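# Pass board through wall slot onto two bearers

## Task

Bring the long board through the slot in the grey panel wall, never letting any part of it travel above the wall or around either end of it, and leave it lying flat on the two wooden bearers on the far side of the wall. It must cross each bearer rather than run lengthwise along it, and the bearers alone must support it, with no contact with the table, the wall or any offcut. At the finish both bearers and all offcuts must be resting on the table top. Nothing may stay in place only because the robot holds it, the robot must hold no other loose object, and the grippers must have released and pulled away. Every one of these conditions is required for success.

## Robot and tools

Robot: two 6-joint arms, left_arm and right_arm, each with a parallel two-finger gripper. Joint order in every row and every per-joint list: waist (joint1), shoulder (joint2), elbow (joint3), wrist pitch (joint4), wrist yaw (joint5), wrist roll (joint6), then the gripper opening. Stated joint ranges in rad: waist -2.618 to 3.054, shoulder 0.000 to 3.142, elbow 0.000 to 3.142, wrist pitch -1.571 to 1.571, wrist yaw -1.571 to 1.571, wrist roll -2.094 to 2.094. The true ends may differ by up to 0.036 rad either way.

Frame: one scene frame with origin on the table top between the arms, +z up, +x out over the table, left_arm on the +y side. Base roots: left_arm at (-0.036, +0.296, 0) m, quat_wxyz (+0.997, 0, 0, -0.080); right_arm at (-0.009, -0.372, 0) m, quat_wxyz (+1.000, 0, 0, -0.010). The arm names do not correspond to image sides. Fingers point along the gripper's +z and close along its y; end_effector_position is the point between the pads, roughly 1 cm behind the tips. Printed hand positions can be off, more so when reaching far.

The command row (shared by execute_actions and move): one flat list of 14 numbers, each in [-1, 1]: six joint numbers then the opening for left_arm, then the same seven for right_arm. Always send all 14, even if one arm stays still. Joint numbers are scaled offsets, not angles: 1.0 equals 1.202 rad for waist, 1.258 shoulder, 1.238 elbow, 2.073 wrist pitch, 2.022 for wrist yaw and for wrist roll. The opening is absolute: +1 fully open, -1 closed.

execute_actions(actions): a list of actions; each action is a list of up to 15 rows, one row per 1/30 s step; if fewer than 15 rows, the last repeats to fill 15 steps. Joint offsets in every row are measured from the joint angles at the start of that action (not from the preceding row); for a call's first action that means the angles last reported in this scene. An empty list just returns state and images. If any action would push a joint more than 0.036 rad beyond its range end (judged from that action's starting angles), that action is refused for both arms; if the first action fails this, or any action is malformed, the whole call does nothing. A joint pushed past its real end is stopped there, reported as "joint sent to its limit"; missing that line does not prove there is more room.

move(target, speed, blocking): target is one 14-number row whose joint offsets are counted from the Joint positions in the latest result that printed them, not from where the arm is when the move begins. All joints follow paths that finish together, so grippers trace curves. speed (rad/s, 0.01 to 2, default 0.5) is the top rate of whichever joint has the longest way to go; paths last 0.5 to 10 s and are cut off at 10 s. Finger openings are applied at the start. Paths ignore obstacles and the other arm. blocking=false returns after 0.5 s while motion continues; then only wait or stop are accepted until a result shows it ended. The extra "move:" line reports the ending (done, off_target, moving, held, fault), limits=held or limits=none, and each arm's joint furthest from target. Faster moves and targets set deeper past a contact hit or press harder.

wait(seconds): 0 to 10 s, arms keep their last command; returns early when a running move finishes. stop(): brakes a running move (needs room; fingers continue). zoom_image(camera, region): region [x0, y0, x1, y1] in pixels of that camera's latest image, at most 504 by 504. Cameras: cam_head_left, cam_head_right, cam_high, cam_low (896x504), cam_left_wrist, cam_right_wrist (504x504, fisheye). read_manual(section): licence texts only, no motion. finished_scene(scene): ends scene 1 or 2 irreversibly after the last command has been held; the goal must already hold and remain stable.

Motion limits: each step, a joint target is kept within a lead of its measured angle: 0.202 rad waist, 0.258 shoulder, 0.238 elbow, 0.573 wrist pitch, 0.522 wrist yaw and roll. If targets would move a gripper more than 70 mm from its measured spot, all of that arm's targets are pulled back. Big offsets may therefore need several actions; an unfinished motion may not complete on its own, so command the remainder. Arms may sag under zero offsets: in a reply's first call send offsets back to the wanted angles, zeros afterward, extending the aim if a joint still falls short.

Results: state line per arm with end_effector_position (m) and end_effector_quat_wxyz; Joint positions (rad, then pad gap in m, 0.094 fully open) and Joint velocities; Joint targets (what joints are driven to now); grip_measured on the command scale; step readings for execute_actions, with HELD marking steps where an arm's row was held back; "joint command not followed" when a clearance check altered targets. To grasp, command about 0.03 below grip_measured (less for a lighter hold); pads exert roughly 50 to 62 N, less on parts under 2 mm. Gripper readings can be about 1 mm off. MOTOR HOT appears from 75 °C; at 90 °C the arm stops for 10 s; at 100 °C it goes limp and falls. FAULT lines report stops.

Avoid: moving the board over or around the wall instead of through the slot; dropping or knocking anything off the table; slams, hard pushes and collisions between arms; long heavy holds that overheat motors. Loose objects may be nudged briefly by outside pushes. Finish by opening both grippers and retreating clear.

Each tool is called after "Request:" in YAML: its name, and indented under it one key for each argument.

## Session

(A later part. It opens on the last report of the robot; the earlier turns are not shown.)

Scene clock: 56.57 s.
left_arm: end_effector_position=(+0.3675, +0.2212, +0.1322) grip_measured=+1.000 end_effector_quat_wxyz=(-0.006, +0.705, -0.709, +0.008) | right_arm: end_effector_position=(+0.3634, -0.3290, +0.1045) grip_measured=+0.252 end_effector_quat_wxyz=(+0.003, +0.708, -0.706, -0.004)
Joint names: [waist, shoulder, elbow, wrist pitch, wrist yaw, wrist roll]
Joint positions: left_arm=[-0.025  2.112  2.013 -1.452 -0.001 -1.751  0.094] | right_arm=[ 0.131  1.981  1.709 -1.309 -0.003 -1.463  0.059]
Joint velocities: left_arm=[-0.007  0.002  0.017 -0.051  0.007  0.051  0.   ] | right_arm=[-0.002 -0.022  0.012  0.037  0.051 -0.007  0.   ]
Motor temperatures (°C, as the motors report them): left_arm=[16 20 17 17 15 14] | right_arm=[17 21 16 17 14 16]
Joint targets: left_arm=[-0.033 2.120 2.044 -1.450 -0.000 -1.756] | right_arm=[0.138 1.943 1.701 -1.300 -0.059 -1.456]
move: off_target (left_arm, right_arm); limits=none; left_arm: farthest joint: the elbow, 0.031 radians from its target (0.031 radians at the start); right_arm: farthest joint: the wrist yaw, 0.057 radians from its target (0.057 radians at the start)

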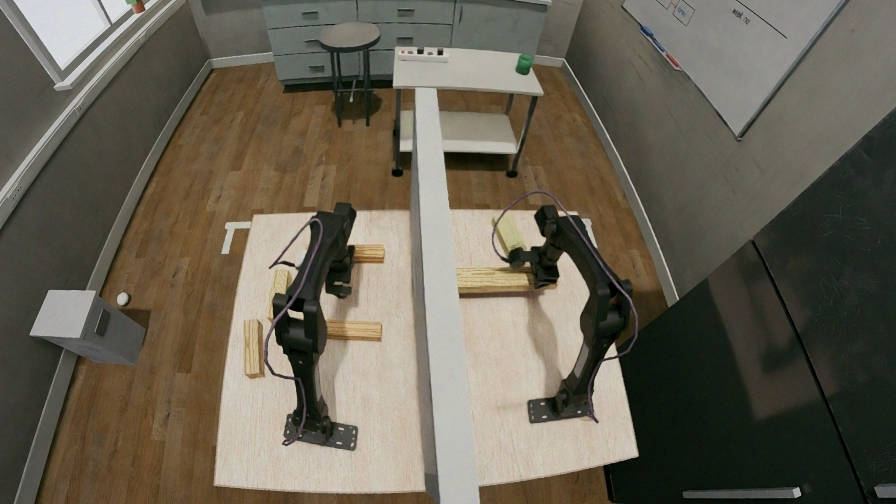

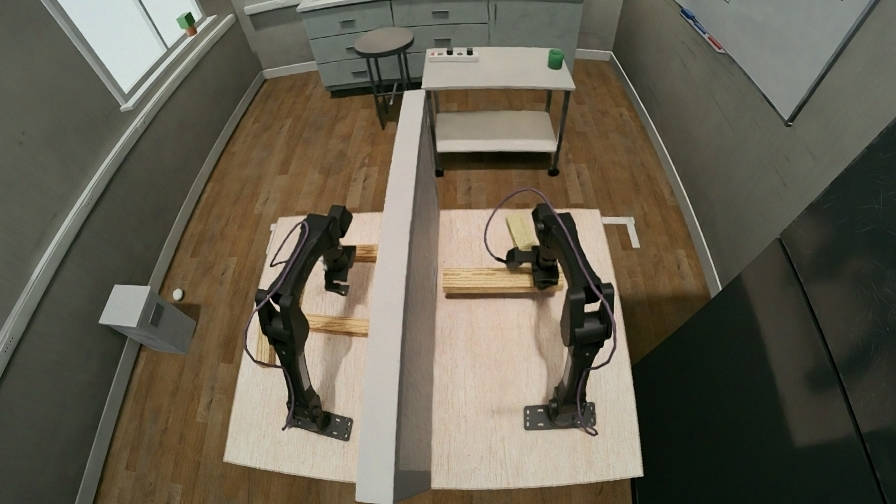

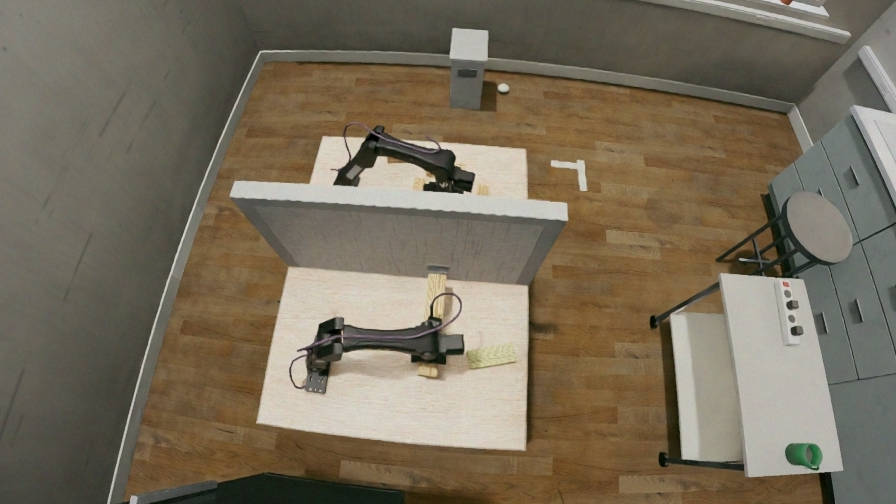

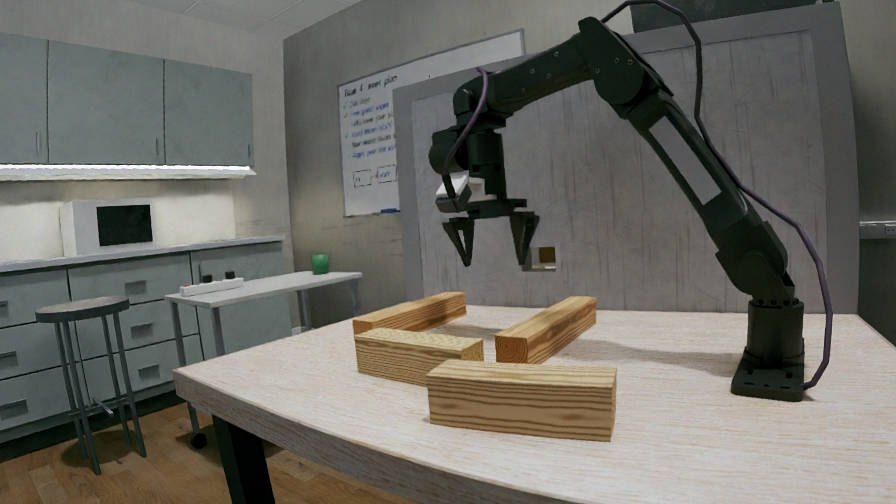

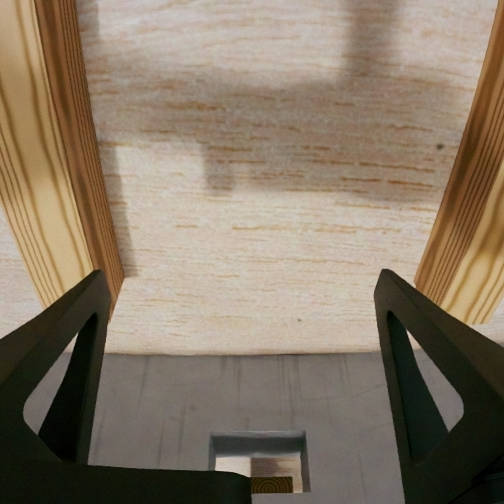

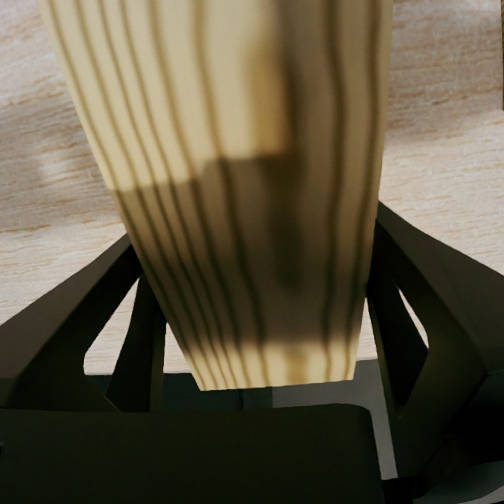

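Request:
execute_actions:
  actions:
    - [[-0.0067,0.0064,0.0250,0.001,0.0005,-0.0025,1.0,0.0102,0.0004,0.0344,0.0043,-0.0277,0.0062,0.0],[-0.0067,0.0064,0.0250,0.001,0.0005,-0.0025,1.0,0.0147,0.0009,0.0350,0.0043,-0.0277,0.0090,0.0],[-0.0067,0.0064,0.0250,0.001,0.0005,-0.0025,1.0,0.0191,0.0013,0.0355,0.0043,-0.0277,0.0117,0.0],[-0.0067,0.0064,0.0250,0.001,0.0005,-0.0025,1.0,0.0236,0.0017,0.0361,0.0043,-0.0277,0.0144,0.0],[-0.0067,0.0064,0.0250,0.001,0.0005,-0.0025,1.0,0.0280,0.0021,0.0366,0.0043,-0.0277,0.0172,0.0],[-0.0067,0.0064,0.0250,0.001,0.0005,-0.0025,1.0,0.0324,0.0026,0.0371,0.0043,-0.0277,0.0199,0.0],[-0.0067,0.0064,0.0250,0.001,0.0005,-0.0025,1.0,0.0369,0.0030,0.0377,0.0043,-0.0277,0.0226,0.0],[-0.0067,0.0064,0.0250,0.001,0.0005,-0.0025,1.0,0.0413,0.0034,0.0382,0.0043,-0.0277,0.0254,0.0],[-0.0067,0.0064,0.0250,0.001,0.0005,-0.0025,1.0,0.0458,0.0038,0.0388,0.0043,-0.0277,0.0281,0.0],[-0.0067,0.0064,0.0250,0.001,0.0005,-0.0025,1.0,0.0502,0.0043,0.0393,0.0043,-0.0277,0.0308,0.0],[-0.0067,0.0064,0.0250,0.001,0.0005,-0.0025,1.0,0.0546,0.0047,0.0398,0.0043,-0.0277,0.0336,0.0],[-0.0067,0.0064,0.0250,0.001,0.0005,-0.0025,1.0,0.0591,0.0051,0.0404,0.0043,-0.0277,0.0363,0.0],[-0.0067,0.0064,0.0250,0.001,0.0005,-0.0025,1.0,0.0635,0.0055,0.0409,0.0043,-0.0277,0.0390,0.0],[-0.0067,0.0064,0.0250,0.001,0.0005,-0.0025,1.0,0.0680,0.0060,0.0415,0.0043,-0.0277,0.0418,0.0],[-0.0067,0.0064,0.0250,0.001,0.0005,-0.0025,1.0,0.0724,0.0064,0.0420,0.0043,-0.0277,0.0445,0.0]]

Request:
wait:
  seconds: 0.4

Request:
zoom_image:
  camera: "cam_low"
  region: [480, 210, 600, 300]

Request:
zoom_image:
  camera: "cam_high"
  region: [380, 240, 500, 400]

Scene clock: 59.27 s.
left_arm: end_effector_position=(+0.3675, +0.2212, +0.1322) grip_measured=+1.000 end_effector_quat_wxyz=(-0.006, +0.705, -0.709, +0.008) | right_arm: end_effector_position=(+0.3592, -0.3027, +0.1012) grip_measured=+0.252 end_effector_quat_wxyz=(+0.006, +0.711, -0.703, -0.007)
Joint names: [waist, shoulder, elbow, wrist pitch, wrist yaw, wrist roll]
Joint positions: left_arm=[-0.025  2.112  2.013 -1.452 -0.001 -1.751  0.094] | right_arm=[ 0.202  1.99   1.709 -1.309 -0.005 -1.401  0.059]
Joint velocities: left_arm=[-0.027  0.007  0.012 -0.007  0.051  0.007  0.   ] | right_arm=[ 0.125  0.071  0.007  0.007 -0.037  0.154  0.   ]
Motor temperatures (°C, as the motors report them): left_arm=[16 20 17 17 15 14] | right_arm=[17 21 16 17 14 16]
Joint targets: left_arm=[-0.033 2.120 2.044 -1.450 -0.000 -1.756] | right_arm=[0.218 1.989 1.761 -1.300 -0.060 -1.373]
Step readings (joint positions):
0: left_arm=[-0.025 2.112 2.013 -1.452 -0.001 -1.751] | right_arm=[0.131 1.981 1.709 -1.309 -0.003 -1.462]
1: left_arm=[-0.025 2.112 2.013 -1.452 -0.001 -1.751] | right_arm=[0.131 1.981 1.709 -1.309 -0.003 -1.461]
2: left_arm=[-0.025 2.112 2.013 -1.452 -0.001 -1.751] | right_arm=[0.132 1.981 1.709 -1.309 -0.003 -1.459]
4: left_arm=[-0.025 2.112 2.013 -1.452 -0.001 -1.751] | right_arm=[0.137 1.981 1.709 -1.309 -0.003 -1.453]
8: left_arm=[-0.025 2.112 2.013 -1.452 -0.001 -1.751] | right_arm=[0.160 1.981 1.709 -1.309 -0.004 -1.436]
15: Joint positions above

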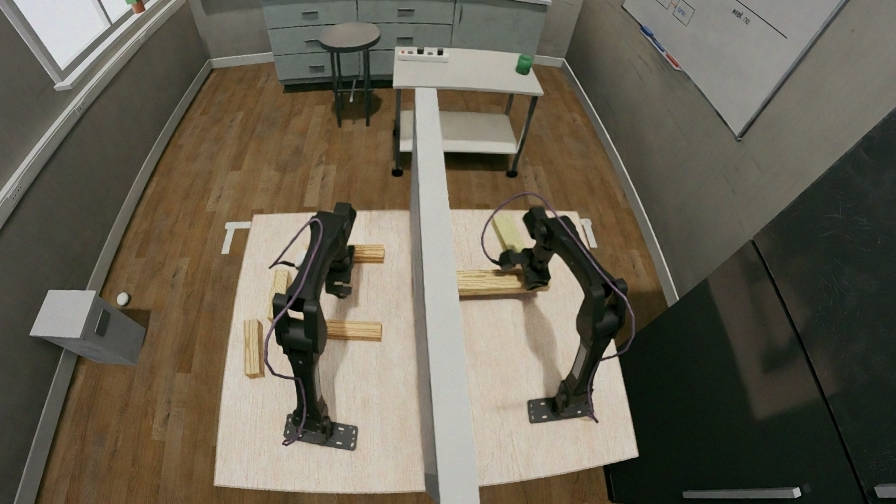

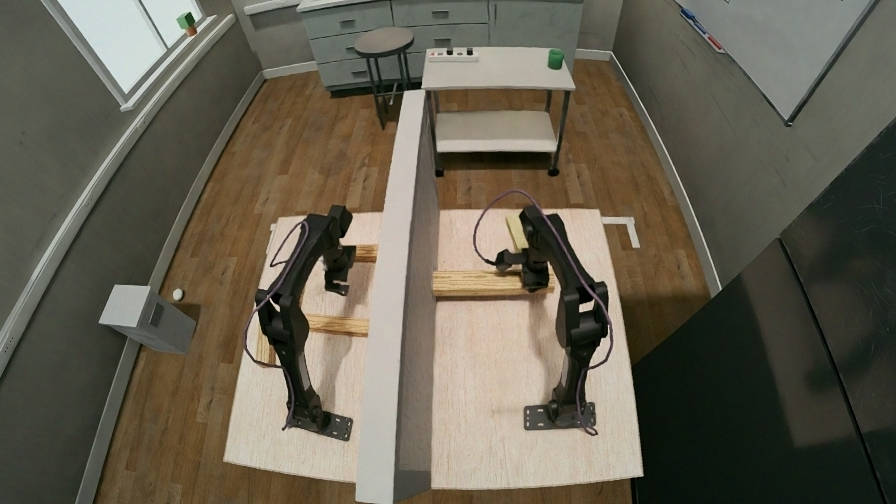

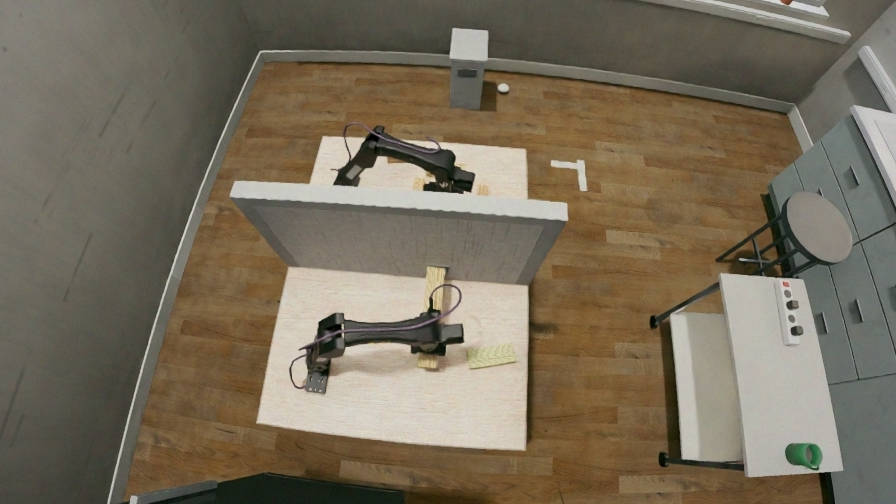

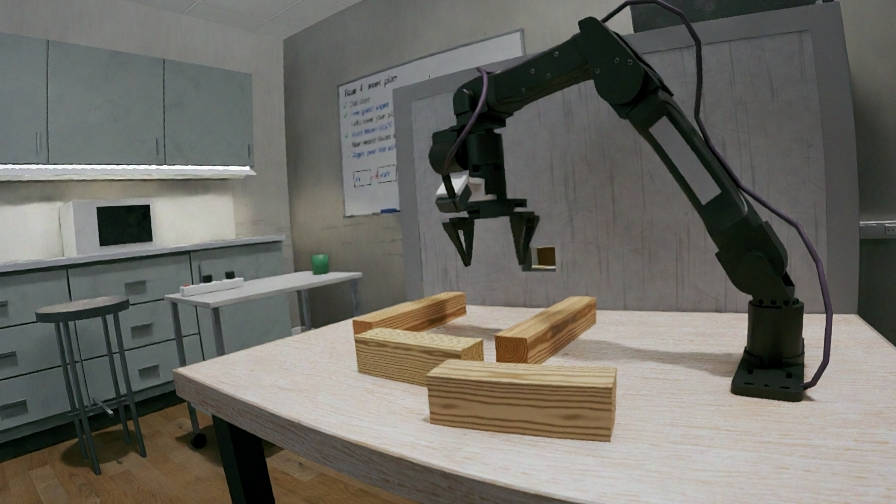

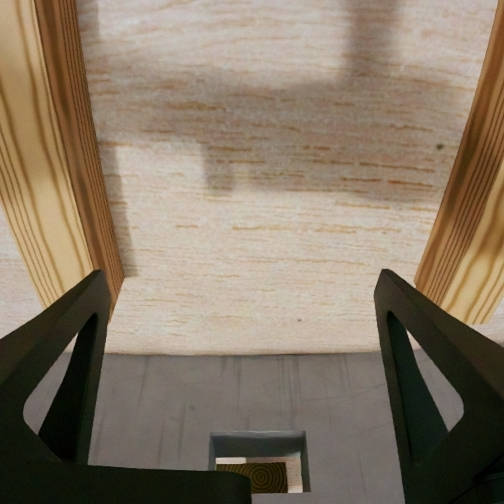

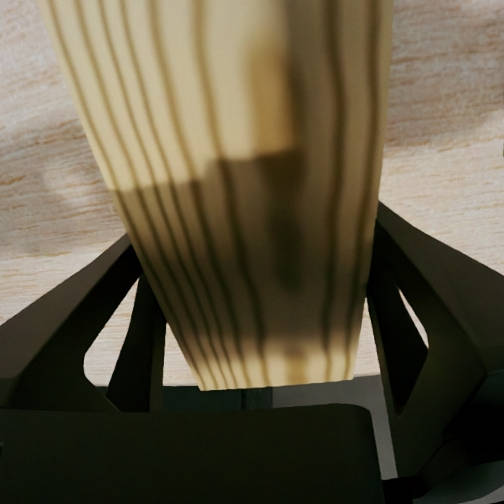

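Scene clock: 59.67 s.
left_arm: end_effector_position=(+0.3675, +0.2212, +0.1322) grip_measured=+1.000 end_effector_quat_wxyz=(-0.006, +0.705, -0.709, +0.008) | right_arm: end_effector_position=(+0.3584, -0.2983, +0.0993) grip_measured=+0.252 end_effector_quat_wxyz=(+0.008, +0.707, -0.707, -0.009)
Joint names: [waist, shoulder, elbow, wrist pitch, wrist yaw, wrist roll]
Joint positions: left_arm=[-0.025  2.112  2.013 -1.452 -0.001 -1.751  0.094] | right_arm=[ 0.213  1.995  1.709 -1.309 -0.006 -1.379  0.059]
Joint velocities: left_arm=[ 0.012  0.017 -0.012 -0.022  0.051  0.007  0.   ] | right_arm=[-0.007 -0.007 -0.012  0.007 -0.022 -0.007 -0.   ]
Motor temperatures (°C, as the motors report them): left_arm=[16 20 17 17 15 14] | right_arm=[17 21 16 17 14 16]
Joint targets: left_arm=[-0.033 2.120 2.044 -1.450 -0.000 -1.756] | right_arm=[0.218 1.989 1.761 -1.300 -0.060 -1.373]
wait: 0.40 s; no rest

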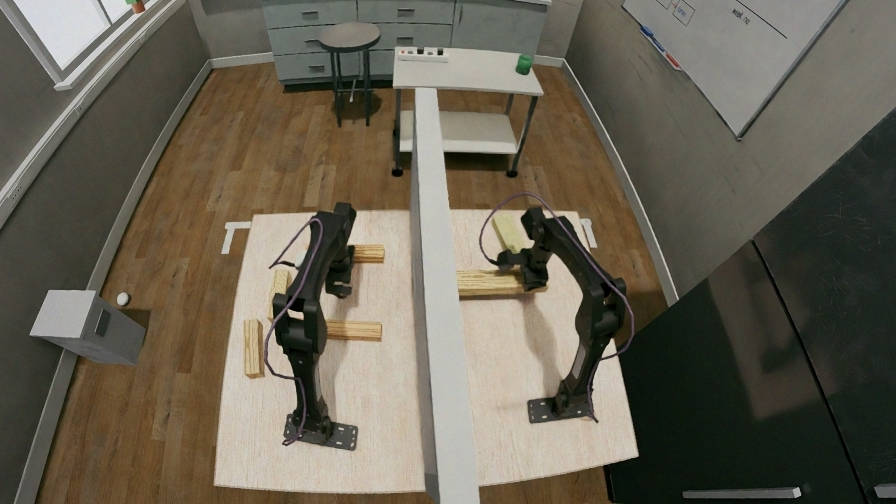

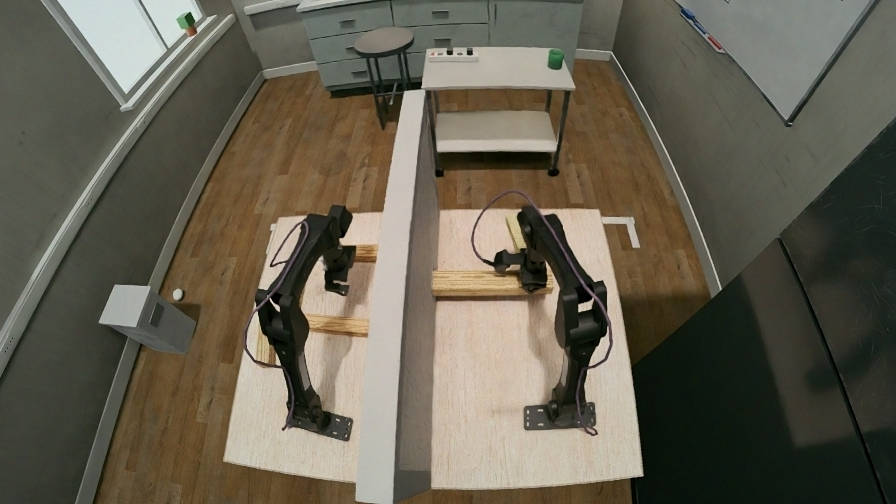

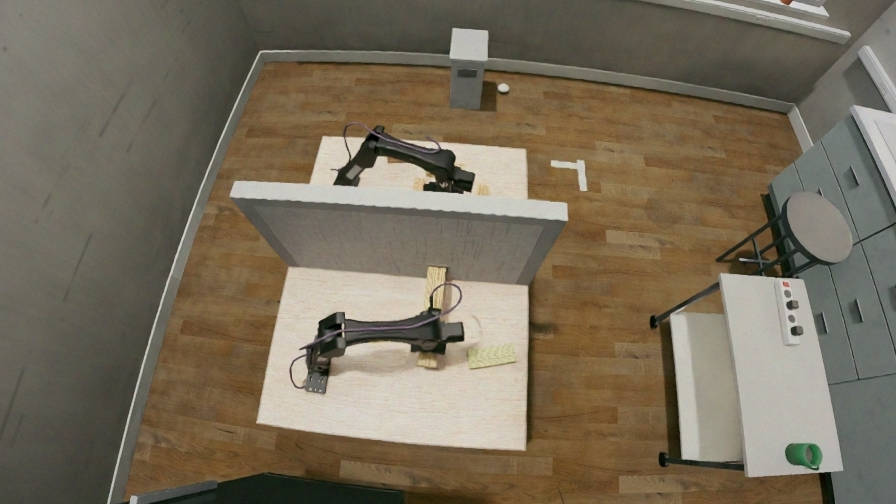

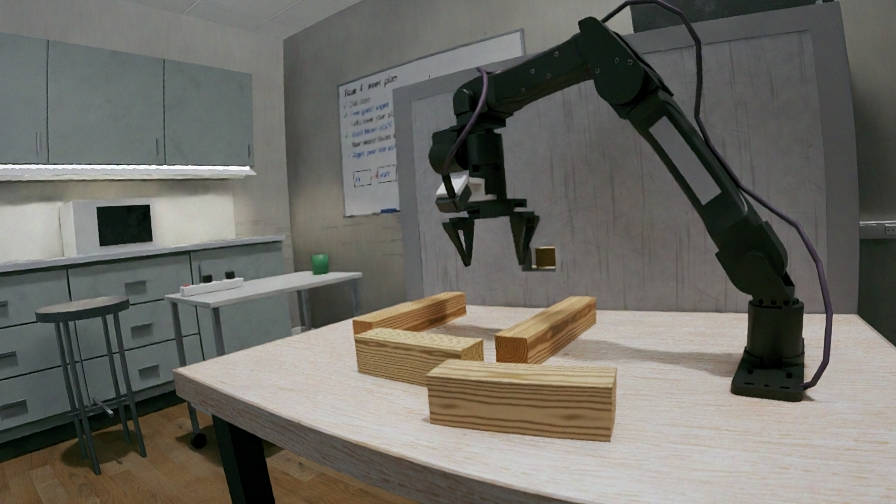

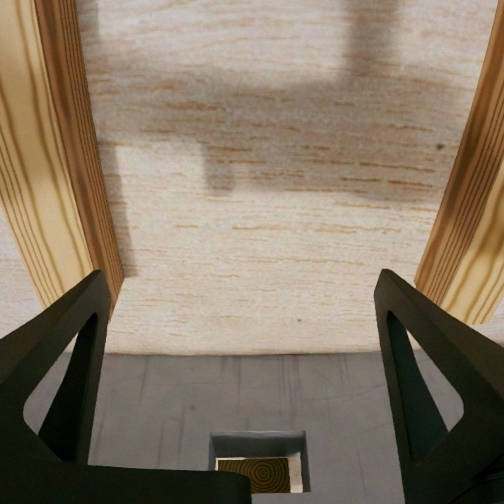

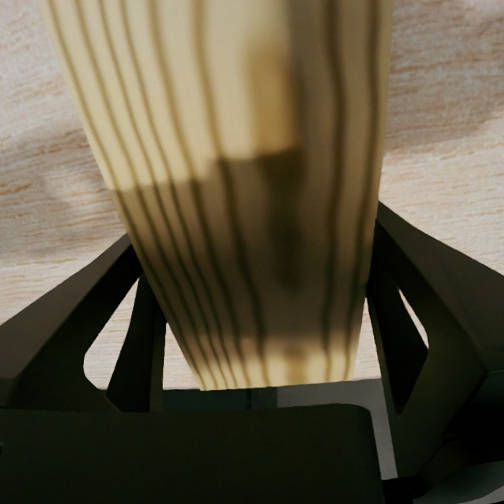

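Region (480, 210, 600, 300) of cam_low's 896x504 image, scaled by 4.200, with more detail than that image has; it fills the top 378 rows of this view, and the rest is white.

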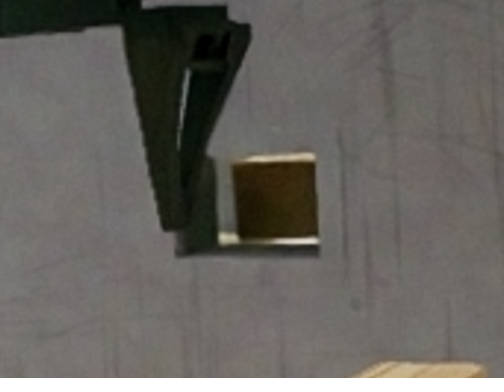

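Region (380, 240, 500, 400) of cam_high's 896x504 image, scaled by 3.150, with more detail than that image has; it fills the left 378 columns of this view, and the rest is white.

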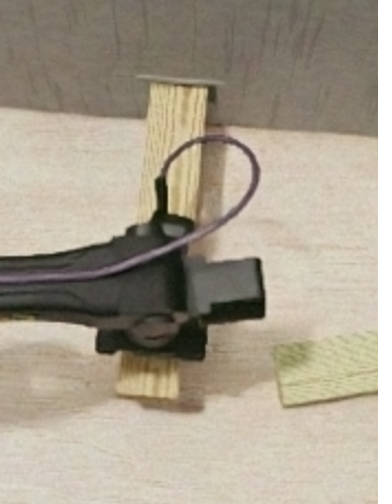

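Request:
execute_actions:
  actions:
    - [[-0.0067,0.0064,0.0250,0.001,0.0005,-0.0025,1.0,0.0042,-0.0048,0.0440,0.0043,-0.0267,0.0030,0.0],[-0.0067,0.0064,0.0250,0.001,0.0005,-0.0025,1.0,0.0042,-0.0048,0.0460,0.0043,-0.0267,0.0030,0.0],[-0.0067,0.0064,0.0250,0.001,0.0005,-0.0025,1.0,0.0042,-0.0048,0.0480,0.0043,-0.0267,0.0030,0.0],[-0.0067,0.0064,0.0250,0.001,0.0005,-0.0025,1.0,0.0042,-0.0048,0.0501,0.0043,-0.0267,0.0030,0.0]]

Request:
zoom_image:
  camera: "cam_low"
  region: [480, 210, 600, 300]

Request:
zoom_image:
  camera: "cam_left_wrist"
  region: [180, 400, 340, 504]

Scene clock: 60.53 s.
left_arm: end_effector_position=(+0.3675, +0.2212, +0.1322) grip_measured=+1.000 end_effector_quat_wxyz=(-0.006, +0.705, -0.709, +0.008) | right_arm: end_effector_position=(+0.3635, -0.2973, +0.1042) grip_measured=+0.252 end_effector_quat_wxyz=(-0.000, +0.707, -0.707, -0.004)
Joint names: [waist, shoulder, elbow, wrist pitch, wrist yaw, wrist roll]
Joint positions: left_arm=[-0.025  2.112  2.013 -1.452 -0.001 -1.751  0.094] | right_arm=[ 0.213  1.995  1.729 -1.308 -0.006 -1.378  0.059]
Joint velocities: left_arm=[-0.007 -0.027  0.007 -0.022 -0.007 -0.051  0.   ] | right_arm=[-0.017  0.007 -0.002  0.022  0.022 -0.037 -0.   ]
Motor temperatures (°C, as the motors report them): left_arm=[16 20 17 17 15 14] | right_arm=[17 21 16 17 14 16]
Joint targets: left_arm=[-0.033 2.120 2.044 -1.450 -0.000 -1.756] | right_arm=[0.218 1.989 1.771 -1.300 -0.060 -1.373]
Step readings (joint positions):
0: left_arm=[-0.025 2.112 2.013 -1.452 -0.001 -1.751] | right_arm=[0.213 1.995 1.709 -1.309 -0.006 -1.378]
1: left_arm=[-0.025 2.112 2.013 -1.452 -0.001 -1.751] | right_arm=[0.213 1.995 1.709 -1.309 -0.006 -1.378]
2: left_arm=[-0.025 2.112 2.013 -1.452 -0.001 -1.751] | right_arm=[0.213 1.995 1.711 -1.309 -0.006 -1.378]
4: left_arm=[-0.025 2.112 2.013 -1.452 -0.001 -1.751] | right_arm=[0.213 1.995 1.717 -1.309 -0.006 -1.378]
8: left_arm=[-0.025 2.112 2.013 -1.452 -0.001 -1.751] | right_arm=[0.213 1.995 1.729 -1.308 -0.006 -1.378]
15: Joint positions above

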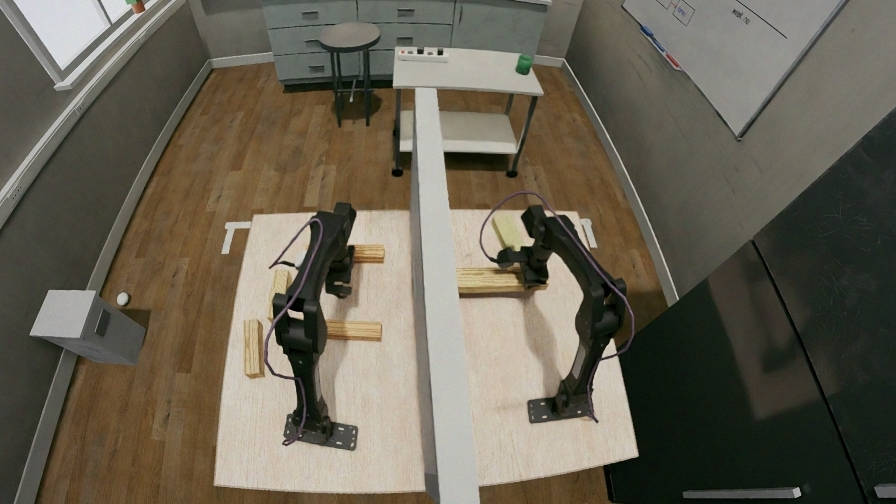

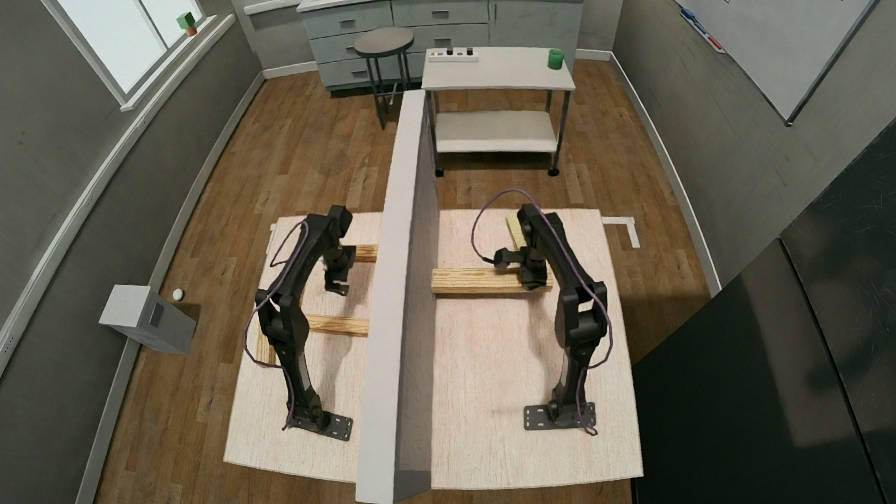

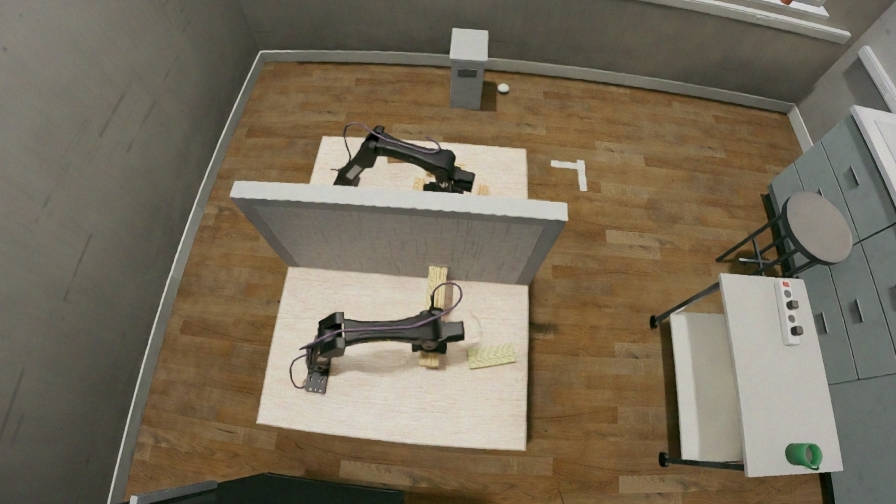

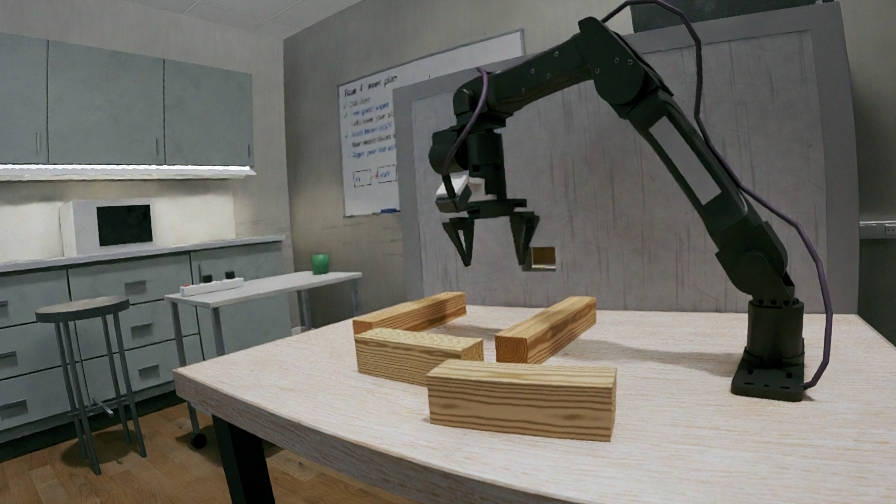

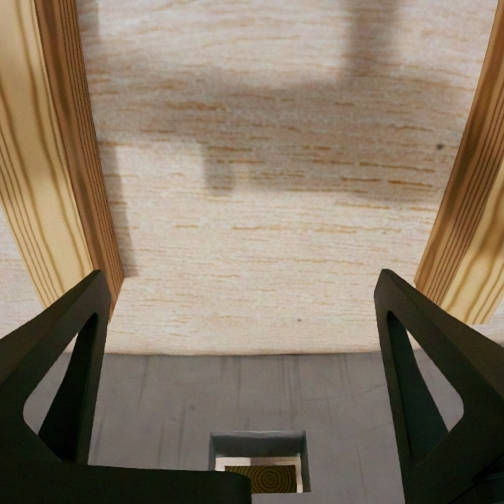

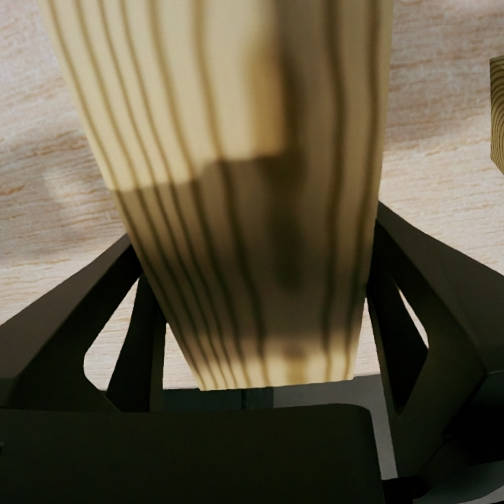

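Region (480, 210, 600, 300) of cam_low's 896x504 image, scaled by 4.200, with more detail than that image has; it fills the top 378 rows of this view, and the rest is white.

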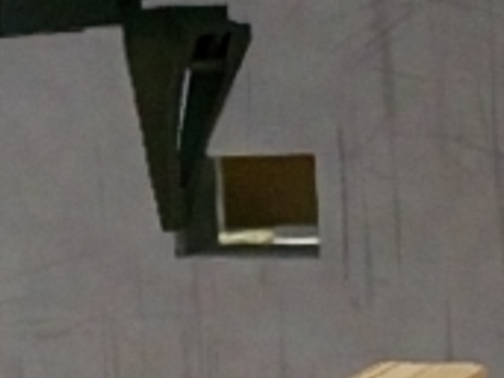

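Region (180, 400, 340, 504) of cam_left_wrist's 504x504 image, scaled by 3.150, with more detail than that image has; it fills the top 328 rows of this view, and the rest is white.

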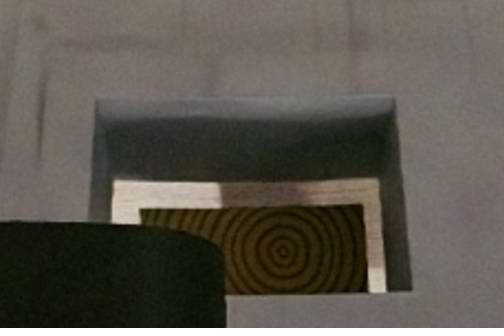

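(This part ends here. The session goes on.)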